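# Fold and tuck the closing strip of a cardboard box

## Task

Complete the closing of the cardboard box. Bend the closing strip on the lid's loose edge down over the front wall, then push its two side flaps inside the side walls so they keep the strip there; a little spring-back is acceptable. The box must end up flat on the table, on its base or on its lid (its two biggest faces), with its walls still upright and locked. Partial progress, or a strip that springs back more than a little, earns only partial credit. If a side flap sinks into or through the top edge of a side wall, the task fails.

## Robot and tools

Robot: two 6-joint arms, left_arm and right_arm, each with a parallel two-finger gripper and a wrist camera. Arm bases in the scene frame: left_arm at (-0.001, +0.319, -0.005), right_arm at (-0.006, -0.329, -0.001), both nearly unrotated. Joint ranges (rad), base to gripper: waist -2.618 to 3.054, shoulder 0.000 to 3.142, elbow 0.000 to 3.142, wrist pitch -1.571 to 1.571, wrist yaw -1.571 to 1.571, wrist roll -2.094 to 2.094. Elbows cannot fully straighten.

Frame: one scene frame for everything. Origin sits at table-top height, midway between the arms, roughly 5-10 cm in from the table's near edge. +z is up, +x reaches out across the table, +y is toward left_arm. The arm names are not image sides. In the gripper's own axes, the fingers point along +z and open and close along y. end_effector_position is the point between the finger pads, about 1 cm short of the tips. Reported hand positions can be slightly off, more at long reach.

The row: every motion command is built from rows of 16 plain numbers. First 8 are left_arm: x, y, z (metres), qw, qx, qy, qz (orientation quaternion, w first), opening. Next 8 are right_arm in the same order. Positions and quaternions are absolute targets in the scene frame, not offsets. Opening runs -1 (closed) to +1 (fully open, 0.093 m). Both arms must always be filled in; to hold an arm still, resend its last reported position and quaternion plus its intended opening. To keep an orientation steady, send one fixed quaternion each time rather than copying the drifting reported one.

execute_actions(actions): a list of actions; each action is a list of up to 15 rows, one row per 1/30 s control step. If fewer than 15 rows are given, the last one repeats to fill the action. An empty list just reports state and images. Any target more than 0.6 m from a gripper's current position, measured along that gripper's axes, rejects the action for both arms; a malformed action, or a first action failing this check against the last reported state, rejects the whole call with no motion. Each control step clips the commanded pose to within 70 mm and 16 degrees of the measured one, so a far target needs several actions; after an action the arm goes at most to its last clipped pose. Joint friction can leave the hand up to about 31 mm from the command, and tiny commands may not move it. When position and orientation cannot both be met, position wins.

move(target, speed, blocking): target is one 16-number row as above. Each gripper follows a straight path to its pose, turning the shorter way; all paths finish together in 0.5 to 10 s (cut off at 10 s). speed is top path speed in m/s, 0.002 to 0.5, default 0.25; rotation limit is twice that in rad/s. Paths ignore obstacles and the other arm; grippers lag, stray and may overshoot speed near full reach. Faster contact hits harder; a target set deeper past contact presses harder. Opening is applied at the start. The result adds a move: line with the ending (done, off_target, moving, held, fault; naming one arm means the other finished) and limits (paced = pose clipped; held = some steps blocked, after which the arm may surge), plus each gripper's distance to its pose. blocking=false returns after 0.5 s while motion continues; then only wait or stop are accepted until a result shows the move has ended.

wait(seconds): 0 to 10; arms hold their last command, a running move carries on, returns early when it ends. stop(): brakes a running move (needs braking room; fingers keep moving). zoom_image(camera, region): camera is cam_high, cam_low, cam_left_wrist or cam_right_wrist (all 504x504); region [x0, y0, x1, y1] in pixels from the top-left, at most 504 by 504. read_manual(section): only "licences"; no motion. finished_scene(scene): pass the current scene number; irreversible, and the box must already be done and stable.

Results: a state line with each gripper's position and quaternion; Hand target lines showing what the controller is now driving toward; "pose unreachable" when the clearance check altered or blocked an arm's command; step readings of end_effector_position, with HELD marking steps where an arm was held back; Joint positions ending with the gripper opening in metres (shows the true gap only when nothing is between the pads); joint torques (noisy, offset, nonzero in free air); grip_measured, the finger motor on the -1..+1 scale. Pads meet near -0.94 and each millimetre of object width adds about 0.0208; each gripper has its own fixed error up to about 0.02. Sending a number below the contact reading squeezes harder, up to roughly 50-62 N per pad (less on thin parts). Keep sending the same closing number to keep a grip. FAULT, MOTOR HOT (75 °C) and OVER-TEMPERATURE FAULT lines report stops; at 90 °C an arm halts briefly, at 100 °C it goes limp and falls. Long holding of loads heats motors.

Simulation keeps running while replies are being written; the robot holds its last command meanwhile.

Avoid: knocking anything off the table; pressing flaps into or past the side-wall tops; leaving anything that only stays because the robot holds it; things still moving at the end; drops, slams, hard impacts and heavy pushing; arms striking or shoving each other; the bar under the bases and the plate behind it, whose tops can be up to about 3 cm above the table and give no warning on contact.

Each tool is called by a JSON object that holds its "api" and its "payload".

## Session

{"api": "execute_actions", "payload": {"actions": []}}

Scene clock: 0.00 s.
left_arm: end_effector_position=(+0.3816, +0.3197, +0.3870) grip_measured=+1.000 end_effector_quat_wxyz=(+0.701, -0.001, +0.713, -0.003) | right_arm: end_effector_position=(+0.3680, -0.3703, +0.3960) grip_measured=+0.989 end_effector_quat_wxyz=(+0.701, +0.036, +0.712, -0.020)
Joint positions: left_arm=[ 0.013  1.043  1.031  0.014 -0.012  0.003  0.093] | right_arm=[ 0.004  1.037  1.043 -0.015  0.004 -0.009  0.093]
Joint velocities: left_arm=[-0.002 -0.002 -0.022  0.051  0.051 -0.037  0.   ] | right_arm=[ 0.002 -0.007 -0.022 -0.037 -0.066 -0.051 -0.001]
Joint torques (N m, as the arm reports them, + toward a larger angle): no reading
Motor temperatures (°C, as the motors report them): left_arm=[20 40 27 26 17 20] | right_arm=[19 31 26 25 18 20]
Hand target (left_arm): +0.382, +0.320, +0.387; +0.701, -0.001, +0.713, -0.003
Hand target (right_arm): +0.368, -0.370, +0.396; +0.701, +0.036, +0.712, -0.020

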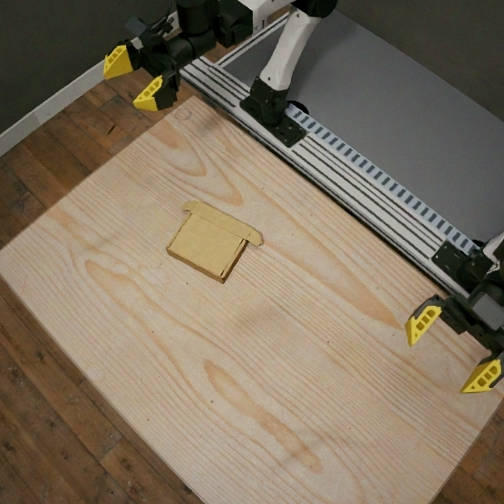

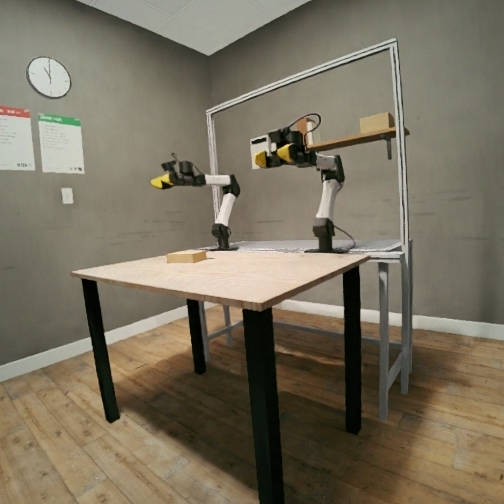

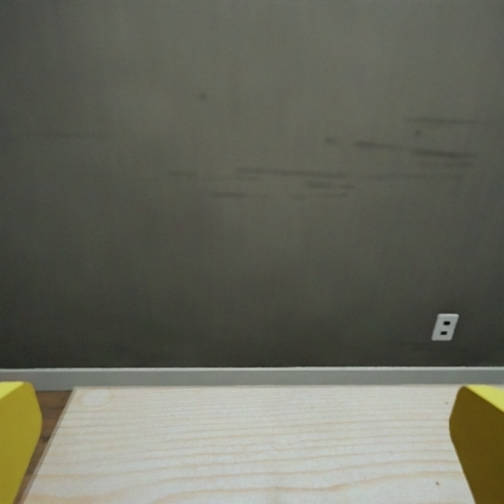

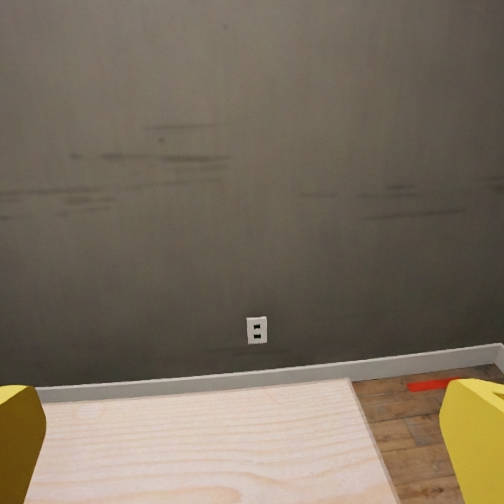

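{"api": "zoom_image", "payload": {"camera": "cam_high", "region": [140, 170, 290, 300]}}

{"api": "zoom_image", "payload": {"camera": "cam_low", "region": [140, 230, 240, 280]}}

Region (140, 170, 290, 300) of cam_high's 504x504 image, scaled by 3.360, with more detail than that image has; it fills the top 437 rows of this view, and the rest is white.

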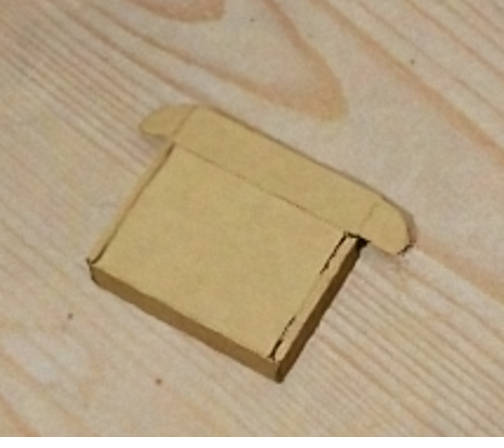

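Region (140, 230, 240, 280) of cam_low's 504x504 image, scaled by 5.040, with more detail than that image has.

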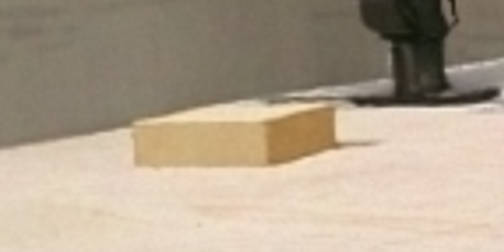

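{"api": "move", "payload": {"target": [0.25,0.12,0.12,0.1716,-0.2378,0.9215,-0.2545,0.5, 0.403,-0.305,0.10,0.1332,-0.7695,0.6011,0.1706,0.1], "speed": 0.25}}

Scene clock: 65.60 s.
left_arm: end_effector_position=(+0.2565, +0.1225, +0.1276) grip_measured=+0.502 end_effector_quat_wxyz=(+0.183, -0.235, +0.921, -0.251) | right_arm: end_effector_position=(+0.4021, -0.3091, +0.1036) grip_measured=+0.102 end_effector_quat_wxyz=(-0.139, +0.766, -0.604, -0.168)
Joint positions: left_arm=[-0.631  1.213  0.851 -0.569  0.005 -1.153  0.069] | right_arm=[-0.02   2.229  2.035 -1.51  -0.389 -1.932  0.05 ]
Joint velocities: left_arm=[ 0.007 -0.012  0.007  0.037  0.037  0.037 -0.   ] | right_arm=[ 0.002 -0.002 -0.007 -0.007 -0.037 -0.022 -0.   ]
Joint torques (N m, as the arm reports them, + toward a larger angle): left_arm=[-0.78 -3.53  6.15  1.81  0.06 -0.01] | right_arm=[  0.68 -10.06   9.71  -0.12  -0.19  -0.25]
Motor temperatures (°C, as the motors report them): left_arm=[20 34 32 35 17 20] | right_arm=[19 31 32 31 18 20]
Hand target (left_arm): +0.253, +0.119, +0.120; +0.174, -0.233, +0.922, -0.253
Hand target (right_arm): +0.401, -0.305, +0.105; -0.136, +0.773, -0.595, -0.171
Off the commanded pose (left_arm): 0.010 m, 1 deg.
Off the commanded pose (right_arm): 0.006 m, 1 deg.
move: done

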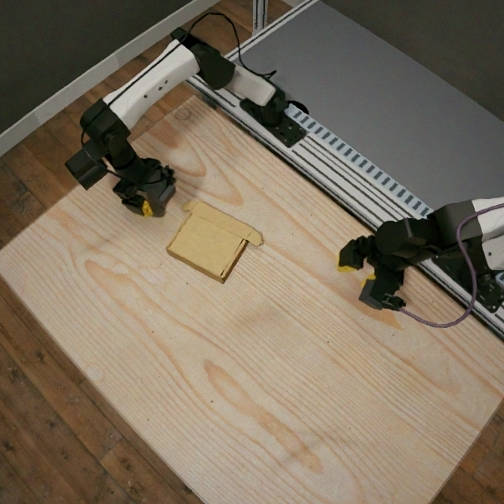

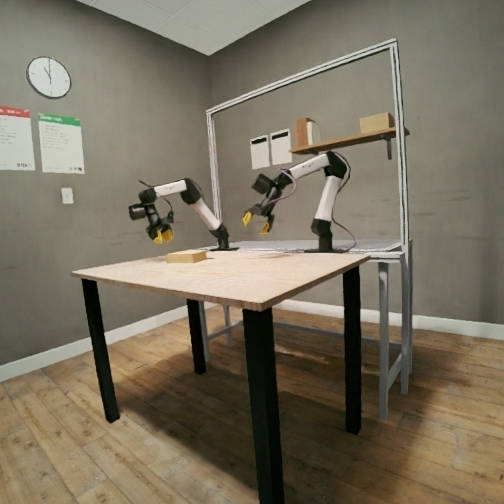

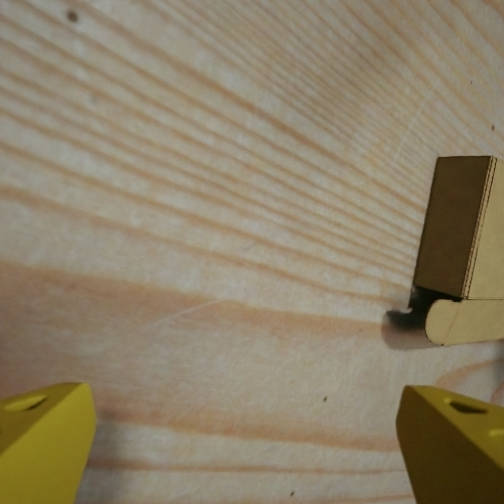

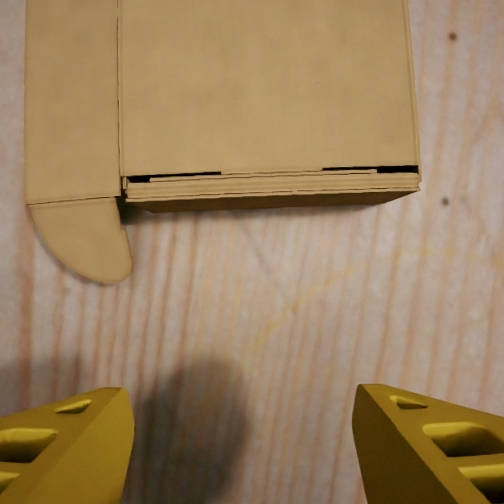

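{"api": "move", "payload": {"target": [0.25,0.12,0.12,0.1716,-0.2378,0.9215,-0.2545,0.5, 0.413,-0.278,0.020,0.1332,-0.7695,0.6011,0.1706,0.1], "speed": 0.1}}

Scene clock: 93.30 s.
left_arm: end_effector_position=(+0.2565, +0.1222, +0.1277) grip_measured=+0.502 end_effector_quat_wxyz=(+0.181, -0.240, +0.920, -0.253) | right_arm: end_effector_position=(+0.4147, -0.2842, +0.0253) grip_measured=+0.102 end_effector_quat_wxyz=(-0.135, +0.769, -0.602, -0.167)
Joint positions: left_arm=[-0.631  1.213  0.851 -0.568  0.007 -1.166  0.069] | right_arm=[ 0.038  2.309  1.856 -1.232 -0.387 -1.877  0.05 ]
Joint velocities: left_arm=[-0.002 -0.007  0.002 -0.051 -0.022  0.007 -0.   ] | right_arm=[-0.007  0.022 -0.002  0.007 -0.022  0.007 -0.   ]
Joint torques (N m, as the arm reports them, + toward a larger angle): left_arm=[-1.02 -4.62  5.76  1.76  0.07  0.04] | right_arm=[  0.63 -10.69   6.23   0.23  -0.23  -0.11]
Motor temperatures (°C, as the motors report them): left_arm=[20 33 32 35 17 20] | right_arm=[20 41 33 27 18 20]
Hand target (left_arm): +0.250, +0.120, +0.120; +0.172, -0.238, +0.922, -0.254
Hand target (right_arm): +0.413, -0.278, +0.020; -0.133, +0.769, -0.601, -0.170
Off the commanded pose (left_arm): 0.010 m, 1 deg.
Off the commanded pose (right_arm): 0.008 m, 0 deg.
move: done

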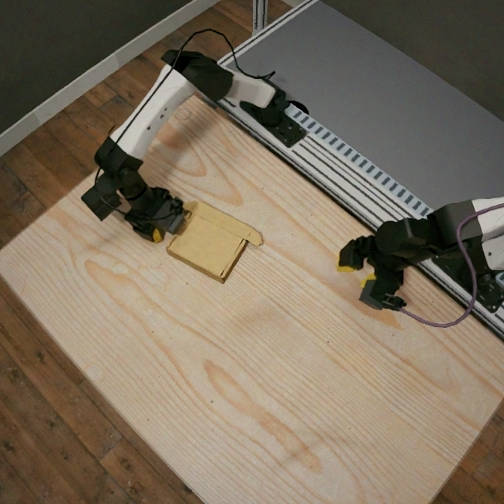

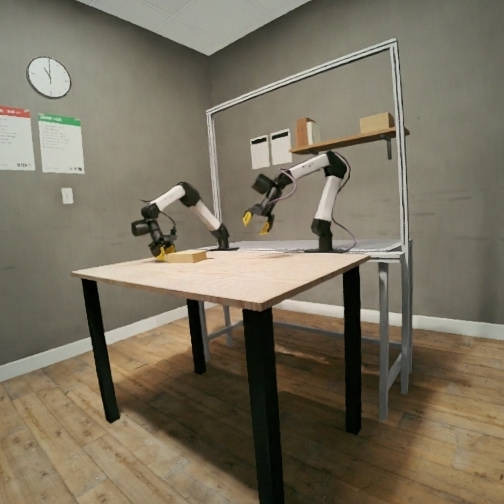

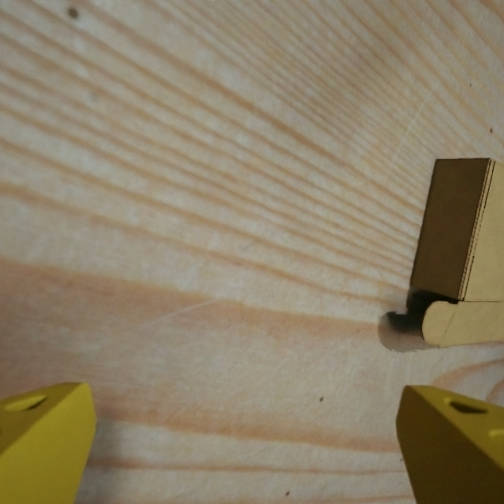

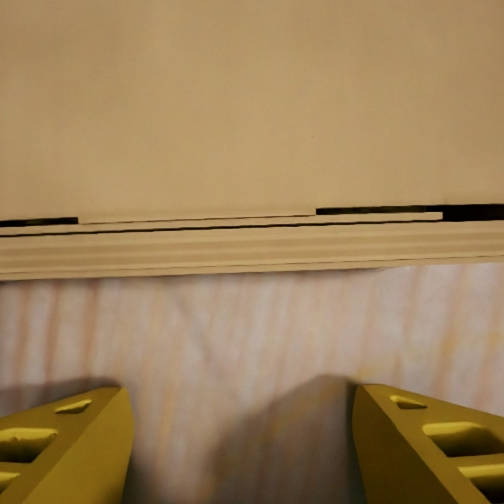

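Now push the box toward the centre.

{"api": "move", "payload": {"target": [0.25,0.12,0.12,0.1716,-0.2378,0.9215,-0.2545,0.5, 0.349,-0.068,0.020,0.1332,-0.7695,0.6011,0.1706,0.1], "speed": 0.05}}

Scene clock: 103.03 s.
left_arm: end_effector_position=(+0.2565, +0.1222, +0.1277) grip_measured=+0.502 end_effector_quat_wxyz=(+0.181, -0.240, +0.920, -0.253) | right_arm: end_effector_position=(+0.3492, -0.0765, +0.0200) grip_measured=+0.102 end_effector_quat_wxyz=(-0.127, +0.769, -0.603, -0.169)
Joint positions: left_arm=[-0.631  1.213  0.851 -0.568  0.007 -1.166  0.069] | right_arm=[ 0.554  2.193  1.615 -0.907 -0.386 -1.321  0.05 ]
Joint velocities: left_arm=[-0.002 -0.022  0.012  0.051  0.007  0.007 -0.   ] | right_arm=[-0.002  0.002 -0.007 -0.051 -0.007  0.037 -0.   ]
Joint torques (N m, as the arm reports them, + toward a larger angle): left_arm=[-0.91 -4.62  5.69  1.7   0.03  0.  ] | right_arm=[  0.74 -10.62   7.46   0.78  -0.23  -0.07]
Motor temperatures (°C, as the motors report them): left_arm=[20 33 31 34 17 20] | right_arm=[20 44 32 26 18 20]
Hand target (left_arm): +0.250, +0.120, +0.120; +0.172, -0.238, +0.922, -0.254
Hand target (right_arm): +0.349, -0.070, +0.019; -0.133, +0.770, -0.602, -0.168
Off the commanded pose (left_arm): 0.010 m, 1 deg.
Off the commanded pose (right_arm): 0.008 m, 1 deg.
move: done

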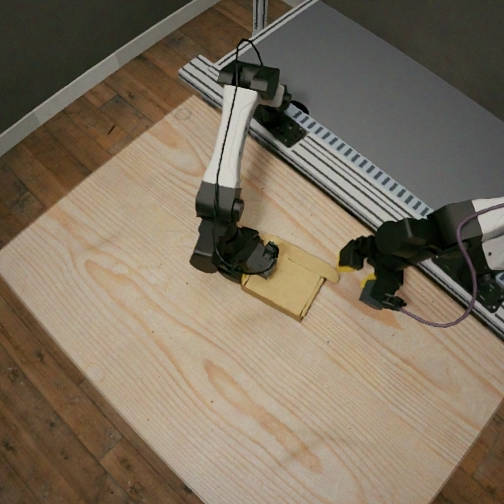

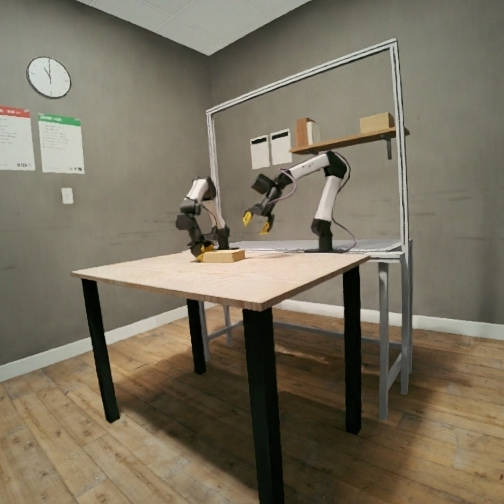

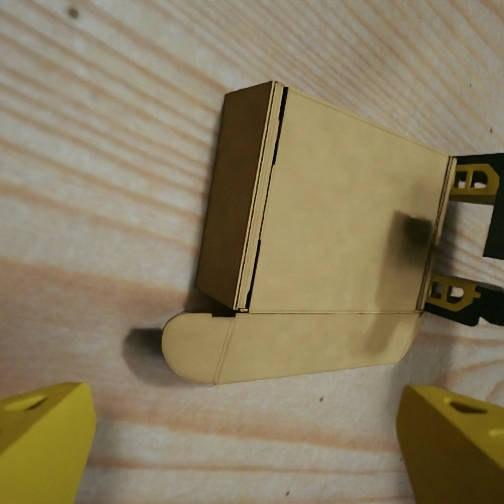

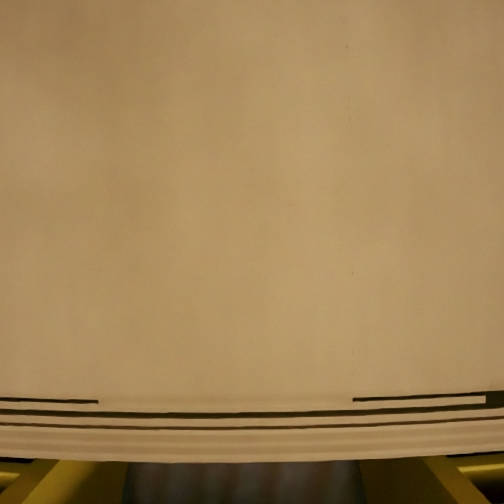

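{"api": "zoom_image", "payload": {"camera": "cam_left_wrist", "region": [140, 60, 340, 400]}}

Region (140, 60, 340, 400) of cam_left_wrist's 504x504 image, scaled by 1.482, with more detail than that image has; it fills the left 296 columns of this view, and the rest is white.

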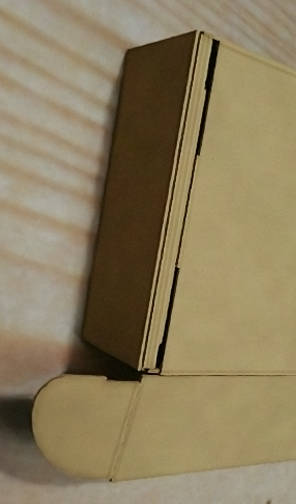

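{"api": "move", "payload": {"target": [0.272,0.066,0.080,0.1716,-0.2378,0.9215,-0.2545,0.83, 0.349,-0.068,0.020,0.1332,-0.7695,0.6011,0.1706,0.1], "speed": 0.08}}

Scene clock: 147.67 s.
left_arm: end_effector_position=(+0.2692, +0.0720, +0.0782) grip_measured=+0.828 end_effector_quat_wxyz=(+0.165, -0.237, +0.925, -0.247) | right_arm: end_effector_position=(+0.3493, -0.0764, +0.0200) grip_measured=+0.102 end_effector_quat_wxyz=(-0.127, +0.768, -0.604, -0.169)
Joint positions: left_arm=[-0.734  1.462  0.851 -0.349 -0.032 -1.246  0.085] | right_arm=[ 0.554  2.193  1.615 -0.907 -0.386 -1.316  0.05 ]
Joint velocities: left_arm=[-0.012 -0.007  0.012  0.007 -0.037 -0.037 -0.   ] | right_arm=[-0.002  0.002 -0.007  0.051 -0.022  0.081 -0.001]
Joint torques (N m, as the arm reports them, + toward a larger angle): left_arm=[-0.77 -5.65  8.05  1.77 -0.11  0.  ] | right_arm=[  0.88 -10.25   8.34   0.78  -0.27  -0.06]
Motor temperatures (°C, as the motors report them): left_arm=[20 33 31 34 17 20] | right_arm=[20 49 31 25 18 20]
Hand target (left_arm): +0.272, +0.067, +0.081; +0.172, -0.238, +0.921, -0.255
Hand target (right_arm): +0.349, -0.068, +0.020; -0.133, +0.769, -0.601, -0.171
Off the commanded pose (left_arm): 0.007 m, 1 deg.
Off the commanded pose (right_arm): 0.008 m, 1 deg.
move: done

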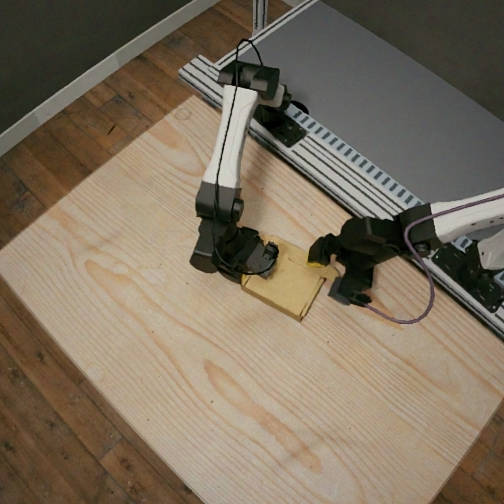

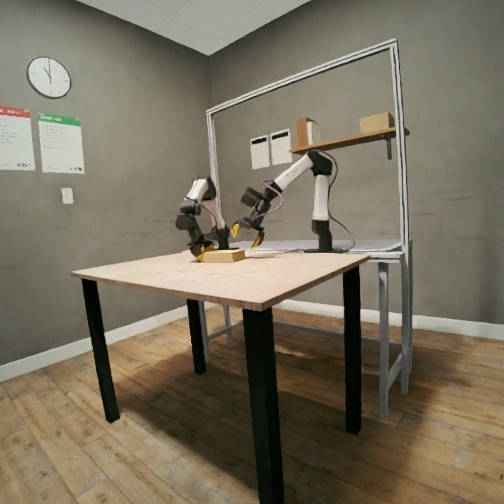

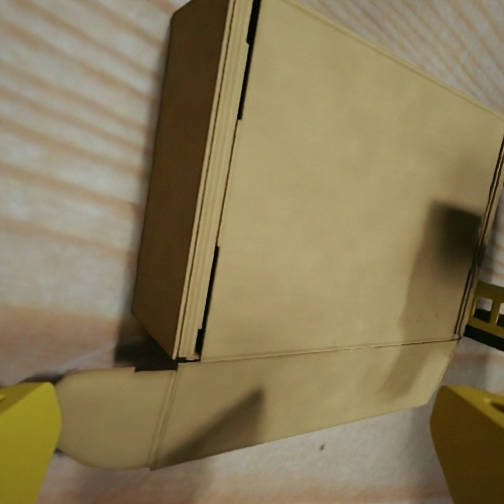

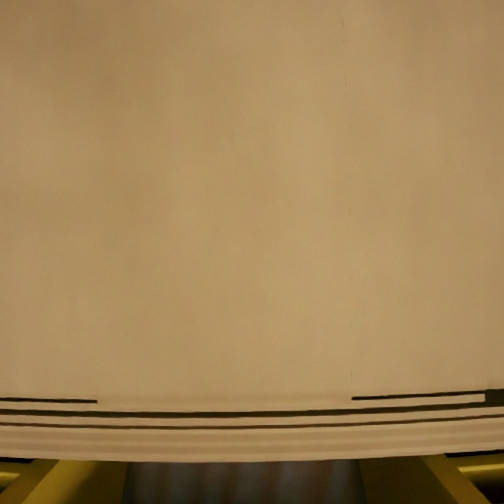

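{"api": "move", "payload": {"target": [0.275,0.059,0.060,0.1716,-0.2378,0.9215,-0.2545,0.7, 0.349,-0.068,0.020,0.1332,-0.7695,0.6011,0.1706,0.1], "speed": 0.02}}

Scene clock: 158.03 s.
left_arm: end_effector_position=(+0.2781, +0.0594, +0.0686) grip_measured=+0.702 end_effector_quat_wxyz=(+0.172, -0.237, +0.921, -0.257) | right_arm: end_effector_position=(+0.3493, -0.0765, +0.0200) grip_measured=+0.102 end_effector_quat_wxyz=(-0.127, +0.768, -0.605, -0.169)
Joint positions: left_arm=[-0.744  1.524  0.851 -0.262 -0.039 -1.256  0.079] | right_arm=[ 0.554  2.193  1.615 -0.907 -0.386 -1.316  0.05 ]
Joint velocities: left_arm=[ 0.012  0.022  0.002  0.022 -0.066 -0.11   0.   ] | right_arm=[-0.002  0.007  0.012 -0.007  0.022  0.007  0.001]
Joint torques (N m, as the arm reports them, + toward a larger angle): left_arm=[-0.84 -6.08  5.46  1.81 -0.18  0.06] | right_arm=[  0.88 -10.22   8.31   0.77  -0.27  -0.06]
Motor temperatures (°C, as the motors report them): left_arm=[20 33 31 35 17 20] | right_arm=[20 50 31 25 18 20]
Hand target (left_arm): +0.275, +0.059, +0.060; +0.171, -0.238, +0.922, -0.254
Hand target (right_arm): +0.349, -0.068, +0.020; -0.133, +0.769, -0.601, -0.170
Off the commanded pose (left_arm): 0.009 m, 0 deg.
Off the commanded pose (right_arm): 0.008 m, 1 deg.
move: done

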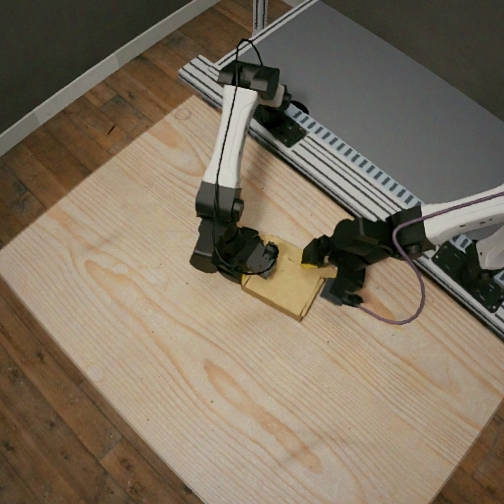

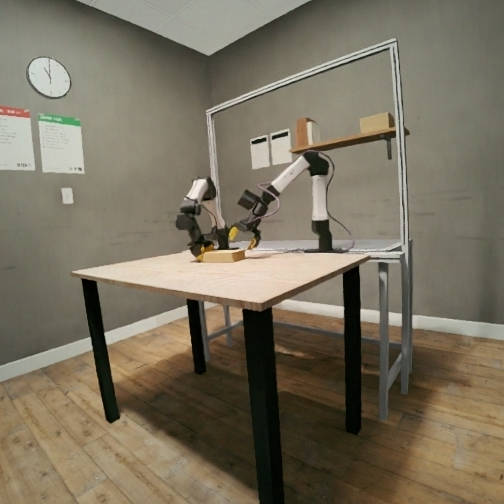

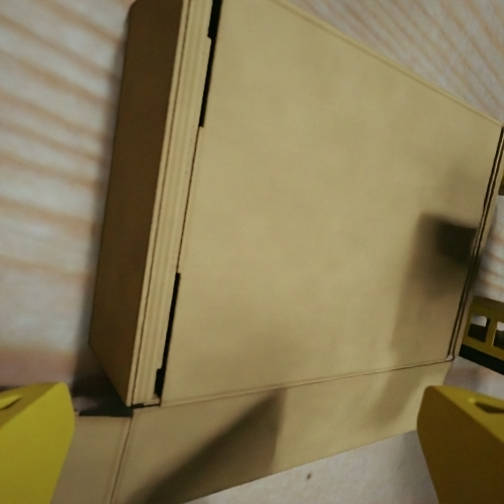

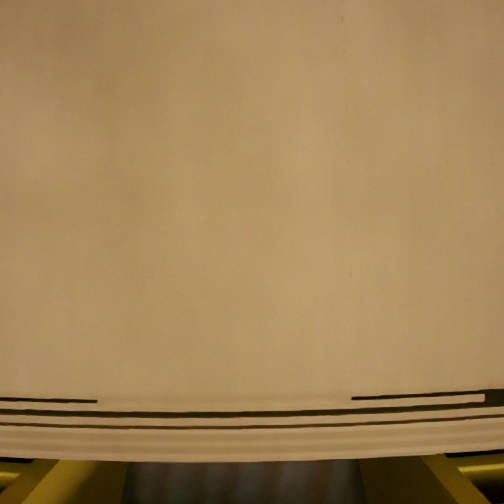

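{"api": "move", "payload": {"target": [0.271,0.066,0.044,0.1716,-0.2378,0.9215,-0.2545,0.7, 0.349,-0.068,0.020,0.1332,-0.7695,0.6011,0.1706,0.1], "speed": 0.015}}

Scene clock: 168.33 s.
left_arm: end_effector_position=(+0.2734, +0.0637, +0.0544) grip_measured=+0.702 end_effector_quat_wxyz=(+0.174, -0.237, +0.920, -0.260) | right_arm: end_effector_position=(+0.3493, -0.0765, +0.0200) grip_measured=+0.102 end_effector_quat_wxyz=(-0.127, +0.768, -0.605, -0.169)
Joint positions: left_arm=[-0.744  1.524  0.783 -0.187 -0.039 -1.256  0.079] | right_arm=[ 0.554  2.193  1.615 -0.907 -0.386 -1.316  0.05 ]
Joint velocities: left_arm=[ 0.007  0.007 -0.002  0.007  0.007  0.051  0.001] | right_arm=[ 0.002 -0.002  0.002 -0.007 -0.037 -0.037 -0.   ]
Joint torques (N m, as the arm reports them, + toward a larger angle): left_arm=[-0.26 -5.57  5.37  1.86 -0.11  0.06] | right_arm=[  0.89 -10.24   8.33   0.76  -0.28  -0.06]
Motor temperatures (°C, as the motors report them): left_arm=[20 34 31 35 17 20] | right_arm=[20 50 31 25 18 20]
Hand target (left_arm): +0.271, +0.066, +0.044; +0.172, -0.238, +0.922, -0.254
Hand target (right_arm): +0.349, -0.068, +0.020; -0.133, +0.769, -0.601, -0.171
Off the commanded pose (left_arm): 0.011 m, 1 deg.
Off the commanded pose (right_arm): 0.008 m, 1 deg.
move: off_target (left_arm)

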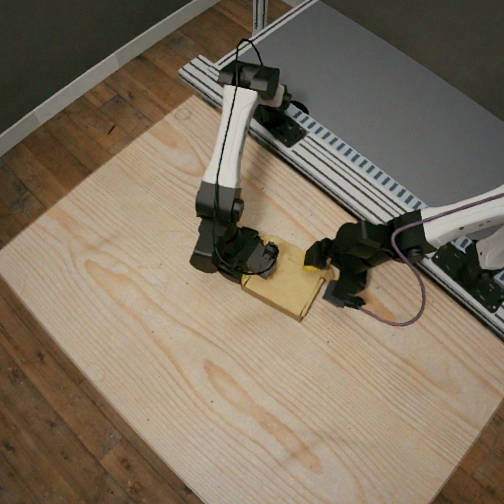

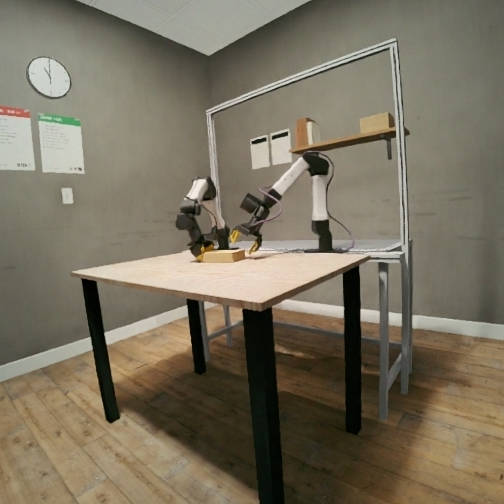

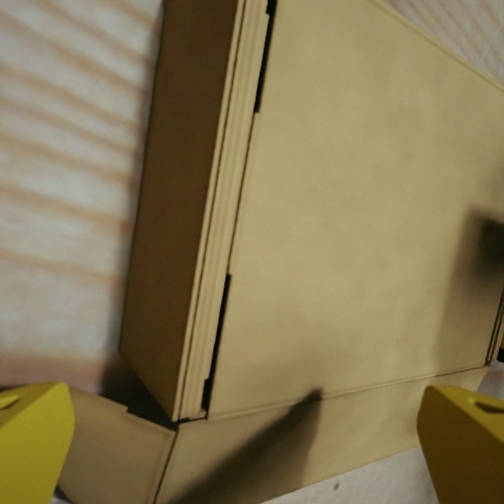

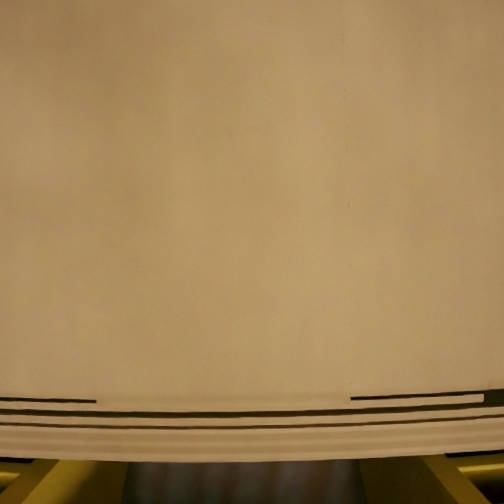

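{"api": "move", "payload": {"target": [0.271,0.066,0.034,0.1716,-0.2378,0.9215,-0.2545,0.45, 0.349,-0.068,0.020,0.1332,-0.7695,0.6011,0.1706,0.1], "speed": 0.015}}

Scene clock: 174.03 s.
left_arm: end_effector_position=(+0.2726, +0.0641, +0.0421) grip_measured=+0.452 end_effector_quat_wxyz=(+0.171, -0.237, +0.921, -0.257) | right_arm: end_effector_position=(+0.3493, -0.0765, +0.0199) grip_measured=+0.102 end_effector_quat_wxyz=(-0.127, +0.768, -0.605, -0.169)
Joint positions: left_arm=[-0.744  1.552  0.76  -0.143 -0.039 -1.256  0.067] | right_arm=[ 0.554  2.193  1.615 -0.907 -0.385 -1.316  0.05 ]
Joint velocities: left_arm=[ 0.012 -0.012  0.002 -0.007  0.007 -0.022  0.   ] | right_arm=[ 0.002  0.012  0.002 -0.037 -0.007  0.007 -0.001]
Joint torques (N m, as the arm reports them, + toward a larger angle): left_arm=[-0.11 -5.91  5.3   1.84 -0.08  0.07] | right_arm=[  0.9  -10.24   8.34   0.77  -0.29  -0.06]
Motor temperatures (°C, as the motors report them): left_arm=[20 34 31 35 17 20] | right_arm=[20 50 31 24 18 20]
Hand target (left_arm): +0.271, +0.066, +0.034; +0.171, -0.238, +0.922, -0.254
Hand target (right_arm): +0.349, -0.068, +0.020; -0.133, +0.769, -0.601, -0.171
Off the commanded pose (left_arm): 0.009 m, 0 deg.
Off the commanded pose (right_arm): 0.009 m, 1 deg.
move: done

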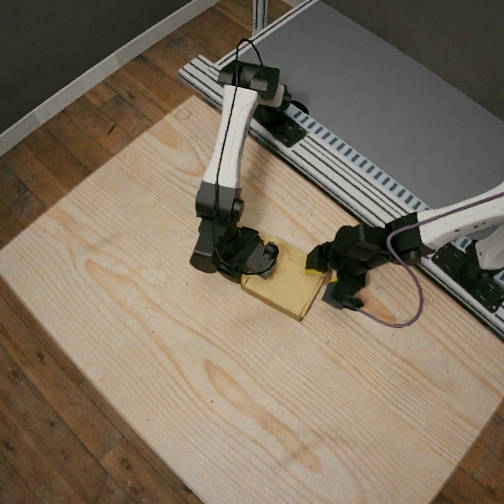

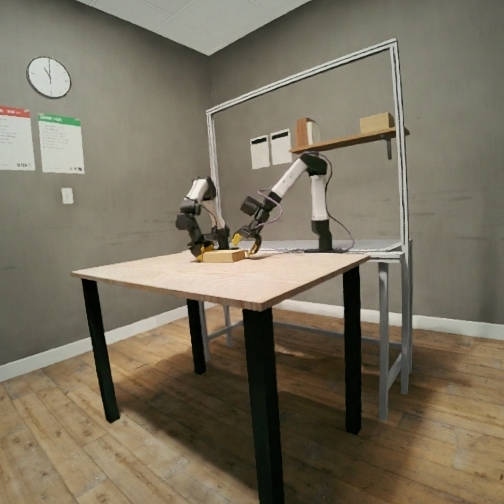

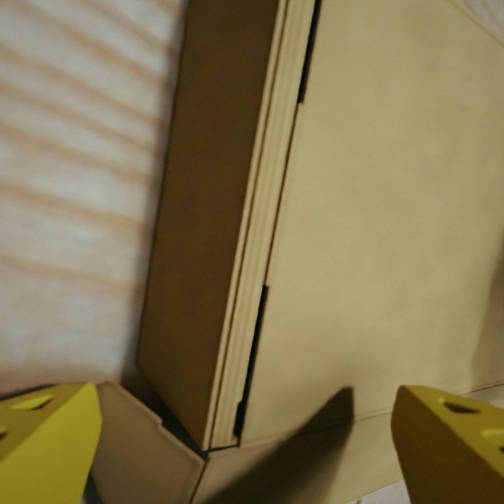

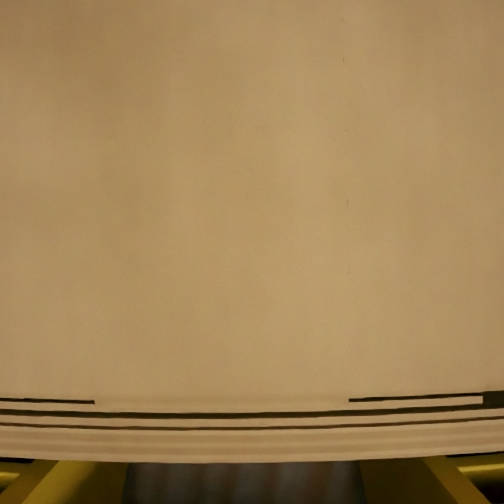

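{"api": "execute_actions", "payload": {"actions": [[[0.271,0.066,0.034,0.1716,-0.2378,0.9215,-0.2545,0.40, 0.349,-0.068,0.020,0.1332,-0.7695,0.6011,0.1706,0.1]],[[0.271,0.066,0.034,0.1716,-0.2378,0.9215,-0.2545,0.34, 0.349,-0.068,0.020,0.1332,-0.7695,0.6011,0.1706,0.1]],[[0.271,0.066,0.034,0.1716,-0.2378,0.9215,-0.2545,0.28, 0.349,-0.068,0.020,0.1332,-0.7695,0.6011,0.1706,0.1]],[[0.271,0.066,0.034,0.1716,-0.2378,0.9215,-0.2545,0.22, 0.349,-0.068,0.020,0.1332,-0.7695,0.6011,0.1706,0.1]]]}}

{"api": "zoom_image", "payload": {"camera": "cam_left_wrist", "region": [80, 330, 280, 504]}}

Scene clock: 184.17 s.
left_arm: end_effector_position=(+0.2726, +0.0641, +0.0421) grip_measured=+0.222 end_effector_quat_wxyz=(+0.171, -0.237, +0.921, -0.257) | right_arm: end_effector_position=(+0.3493, -0.0765, +0.0199) grip_measured=+0.102 end_effector_quat_wxyz=(-0.127, +0.768, -0.605, -0.169)
Joint positions: left_arm=[-0.744  1.552  0.76  -0.143 -0.039 -1.256  0.056] | right_arm=[ 0.554  2.193  1.615 -0.907 -0.385 -1.316  0.05 ]
Joint velocities: left_arm=[-0.002 -0.007  0.002 -0.007  0.007  0.007  0.001] | right_arm=[ 0.012  0.007  0.017  0.022 -0.037 -0.022 -0.001]
Joint torques (N m, as the arm reports them, + toward a larger angle): left_arm=[-0.11 -5.77  5.3   1.86 -0.07  0.06] | right_arm=[  0.92 -10.23   8.32   0.76  -0.28  -0.06]
Motor temperatures (°C, as the motors report them): left_arm=[20 34 31 35 17 20] | right_arm=[20 51 31 24 18 20]
Hand target (left_arm): +0.271, +0.066, +0.034; +0.171, -0.238, +0.922, -0.254
Hand target (right_arm): +0.349, -0.068, +0.020; -0.133, +0.769, -0.601, -0.171
Off the commanded pose (left_arm): 0.009 m, 0 deg.
Off the commanded pose (right_arm): 0.009 m, 1 deg.
Step readings (end_effector_position; steps 1 to 15: 1st action; 16 to 30: 2nd action; 31 to 45: 3rd action; 46 to 60: 4th action):
0: left_arm (+0.2726, +0.0641, +0.0421) | right_arm (+0.3493, -0.0765, +0.0199)
1: left_arm (+0.2726, +0.0641, +0.0421) | right_arm (+0.3493, -0.0765, +0.0199)
2: left_arm (+0.2726, +0.0641, +0.0421) | right_arm (+0.3493, -0.0765, +0.0199)
4: left_arm (+0.2726, +0.0641, +0.0421) | right_arm (+0.3493, -0.0765, +0.0199)
8: left_arm (+0.2726, +0.0641, +0.0421) | right_arm (+0.3493, -0.0765, +0.0199)
15: left_arm (+0.2726, +0.0641, +0.0421) | right_arm (+0.3493, -0.0765, +0.0199)
16: left_arm (+0.2726, +0.0641, +0.0421) | right_arm (+0.3493, -0.0765, +0.0199)
17: left_arm (+0.2726, +0.0641, +0.0421) | right_arm (+0.3493, -0.0765, +0.0199)
19: left_arm (+0.2726, +0.0641, +0.0421) | right_arm (+0.3493, -0.0765, +0.0199)
23: left_arm (+0.2726, +0.0641, +0.0421) | right_arm (+0.3493, -0.0765, +0.0199)
30: left_arm (+0.2726, +0.0641, +0.0421) | right_arm (+0.3493, -0.0765, +0.0199)
31: left_arm (+0.2726, +0.0641, +0.0421) | right_arm (+0.3493, -0.0765, +0.0199)
32: left_arm (+0.2726, +0.0641, +0.0421) | right_arm (+0.3493, -0.0765, +0.0199)
34: left_arm (+0.2726, +0.0641, +0.0421) | right_arm (+0.3493, -0.0765, +0.0199)
38: left_arm (+0.2726, +0.0641, +0.0421) | right_arm (+0.3493, -0.0765, +0.0199)
45: left_arm (+0.2726, +0.0641, +0.0421) | right_arm (+0.3493, -0.0765, +0.0199)
46: left_arm (+0.2726, +0.0641, +0.0421) | right_arm (+0.3493, -0.0765, +0.0199)
47: left_arm (+0.2726, +0.0641, +0.0421) | right_arm (+0.3493, -0.0765, +0.0199)
49: left_arm (+0.2726, +0.0641, +0.0421) | right_arm (+0.3493, -0.0765, +0.0199)
53: left_arm (+0.2726, +0.0641, +0.0421) | right_arm (+0.3493, -0.0765, +0.0199)
60: end_effector_position above

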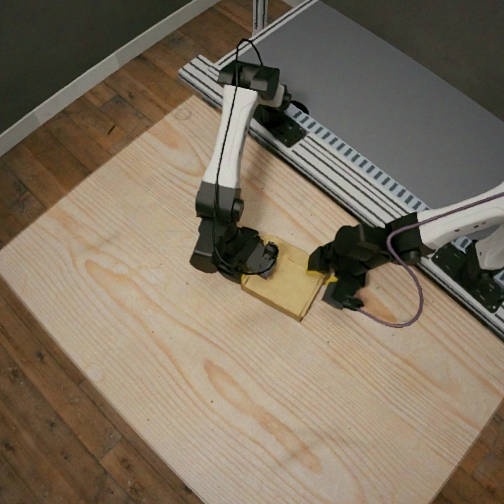

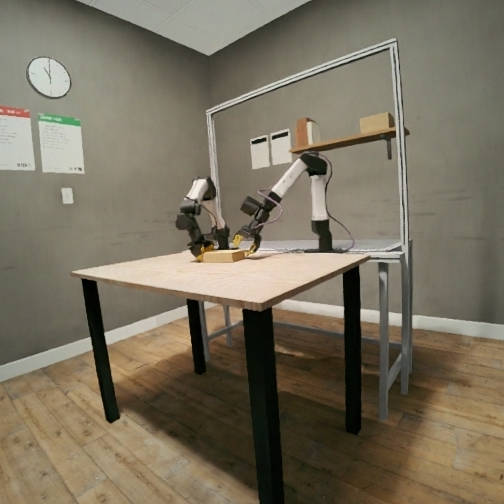

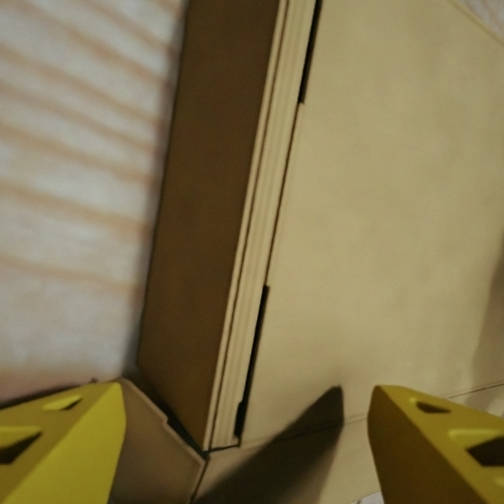

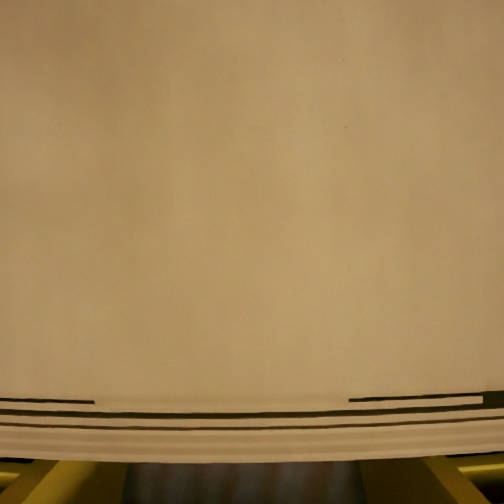

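Region (80, 330, 280, 504) of cam_left_wrist's 504x504 image, scaled by 2.520, with more detail than that image has; it fills the top 438 rows of this view, and the rest is white.

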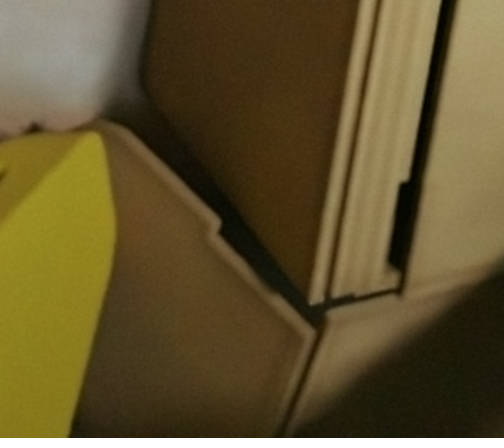

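Continue closing slowly.

{"api": "execute_actions", "payload": {"actions": [[[0.271,0.066,0.034,0.1716,-0.2378,0.9215,-0.2545,0.17, 0.349,-0.068,0.020,0.1332,-0.7695,0.6011,0.1706,0.1]],[[0.271,0.066,0.034,0.1716,-0.2378,0.9215,-0.2545,0.12, 0.349,-0.068,0.020,0.1332,-0.7695,0.6011,0.1706,0.1]],[[0.271,0.066,0.034,0.1716,-0.2378,0.9215,-0.2545,0.07, 0.349,-0.068,0.020,0.1332,-0.7695,0.6011,0.1706,0.1]]]}}

{"api": "zoom_image", "payload": {"camera": "cam_left_wrist", "region": [80, 330, 280, 504]}}

Scene clock: 192.67 s.
left_arm: end_effector_position=(+0.2726, +0.0641, +0.0421) grip_measured=+0.072 end_effector_quat_wxyz=(+0.171, -0.237, +0.921, -0.257) | right_arm: end_effector_position=(+0.3493, -0.0765, +0.0199) grip_measured=+0.102 end_effector_quat_wxyz=(-0.127, +0.768, -0.605, -0.169)
Joint positions: left_arm=[-0.744  1.552  0.76  -0.143 -0.039 -1.256  0.049] | right_arm=[ 0.554  2.193  1.615 -0.907 -0.385 -1.316  0.05 ]
Joint velocities: left_arm=[ 0.012  0.007 -0.002 -0.022 -0.007  0.007  0.   ] | right_arm=[-0.007 -0.017 -0.002 -0.007 -0.007 -0.007  0.   ]
Joint torques (N m, as the arm reports them, + toward a larger angle): left_arm=[-0.22 -5.74  5.3   1.83 -0.09  0.09] | right_arm=[  0.91 -10.23   8.3    0.75  -0.29  -0.07]
Motor temperatures (°C, as the motors report them): left_arm=[20 34 31 36 17 20] | right_arm=[20 51 31 24 18 20]
Hand target (left_arm): +0.271, +0.066, +0.034; +0.171, -0.238, +0.922, -0.254
Hand target (right_arm): +0.349, -0.068, +0.020; -0.133, +0.769, -0.601, -0.171
Off the commanded pose (left_arm): 0.009 m, 0 deg.
Off the commanded pose (right_arm): 0.009 m, 1 deg.
Step readings (end_effector_position; steps 1 to 15: 1st action; 16 to 30: 2nd action; 31 to 45: 3rd action):
0: left_arm (+0.2726, +0.0641, +0.0421) | right_arm (+0.3493, -0.0765, +0.0199)
1: left_arm (+0.2726, +0.0641, +0.0421) | right_arm (+0.3493, -0.0765, +0.0199)
2: left_arm (+0.2726, +0.0641, +0.0421) | right_arm (+0.3493, -0.0765, +0.0199)
4: left_arm (+0.2726, +0.0641, +0.0421) | right_arm (+0.3493, -0.0765, +0.0199)
8: left_arm (+0.2726, +0.0641, +0.0421) | right_arm (+0.3493, -0.0765, +0.0199)
15: left_arm (+0.2726, +0.0641, +0.0421) | right_arm (+0.3493, -0.0765, +0.0199)
16: left_arm (+0.2726, +0.0641, +0.0421) | right_arm (+0.3493, -0.0765, +0.0199)
17: left_arm (+0.2726, +0.0641, +0.0421) | right_arm (+0.3493, -0.0765, +0.0199)
19: left_arm (+0.2726, +0.0641, +0.0421) | right_arm (+0.3493, -0.0765, +0.0199)
23: left_arm (+0.2726, +0.0641, +0.0421) | right_arm (+0.3493, -0.0765, +0.0199)
30: left_arm (+0.2726, +0.0641, +0.0421) | right_arm (+0.3493, -0.0765, +0.0199)
31: left_arm (+0.2726, +0.0641, +0.0421) | right_arm (+0.3493, -0.0765, +0.0199)
32: left_arm (+0.2726, +0.0641, +0.0421) | right_arm (+0.3493, -0.0765, +0.0199)
34: left_arm (+0.2726, +0.0641, +0.0421) | right_arm (+0.3493, -0.0765, +0.0199)
38: left_arm (+0.2726, +0.0641, +0.0421) | right_arm (+0.3493, -0.0765, +0.0199)
45: end_effector_position above

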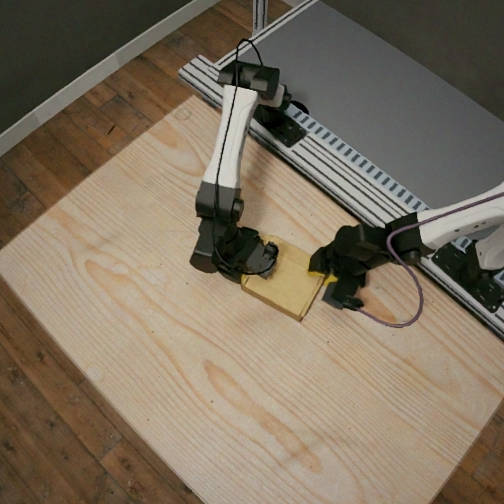

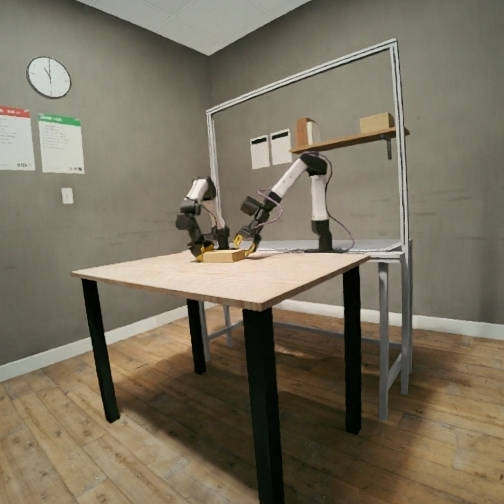

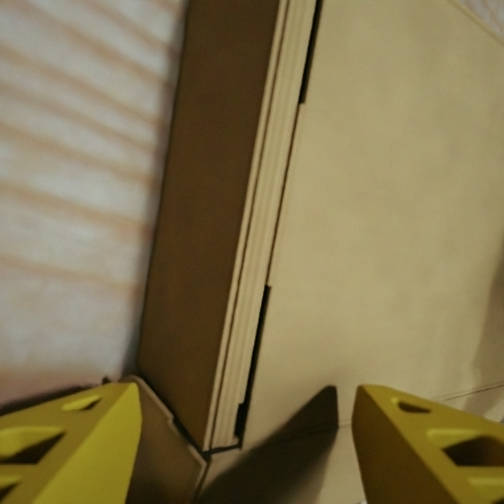

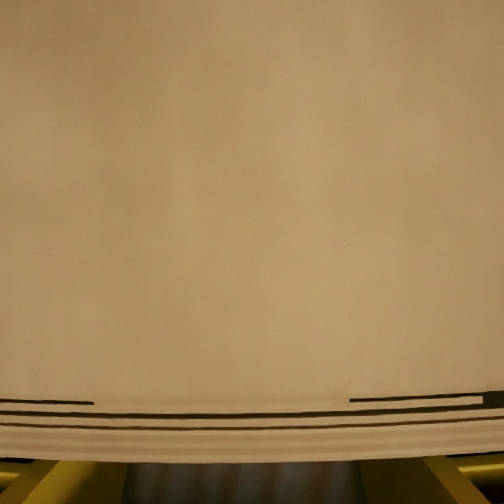

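Region (80, 330, 280, 504) of cam_left_wrist's 504x504 image, scaled by 2.520, with more detail than that image has; it fills the top 438 rows of this view, and the rest is white.

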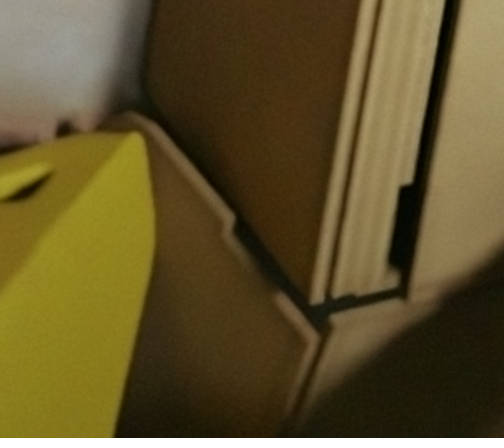

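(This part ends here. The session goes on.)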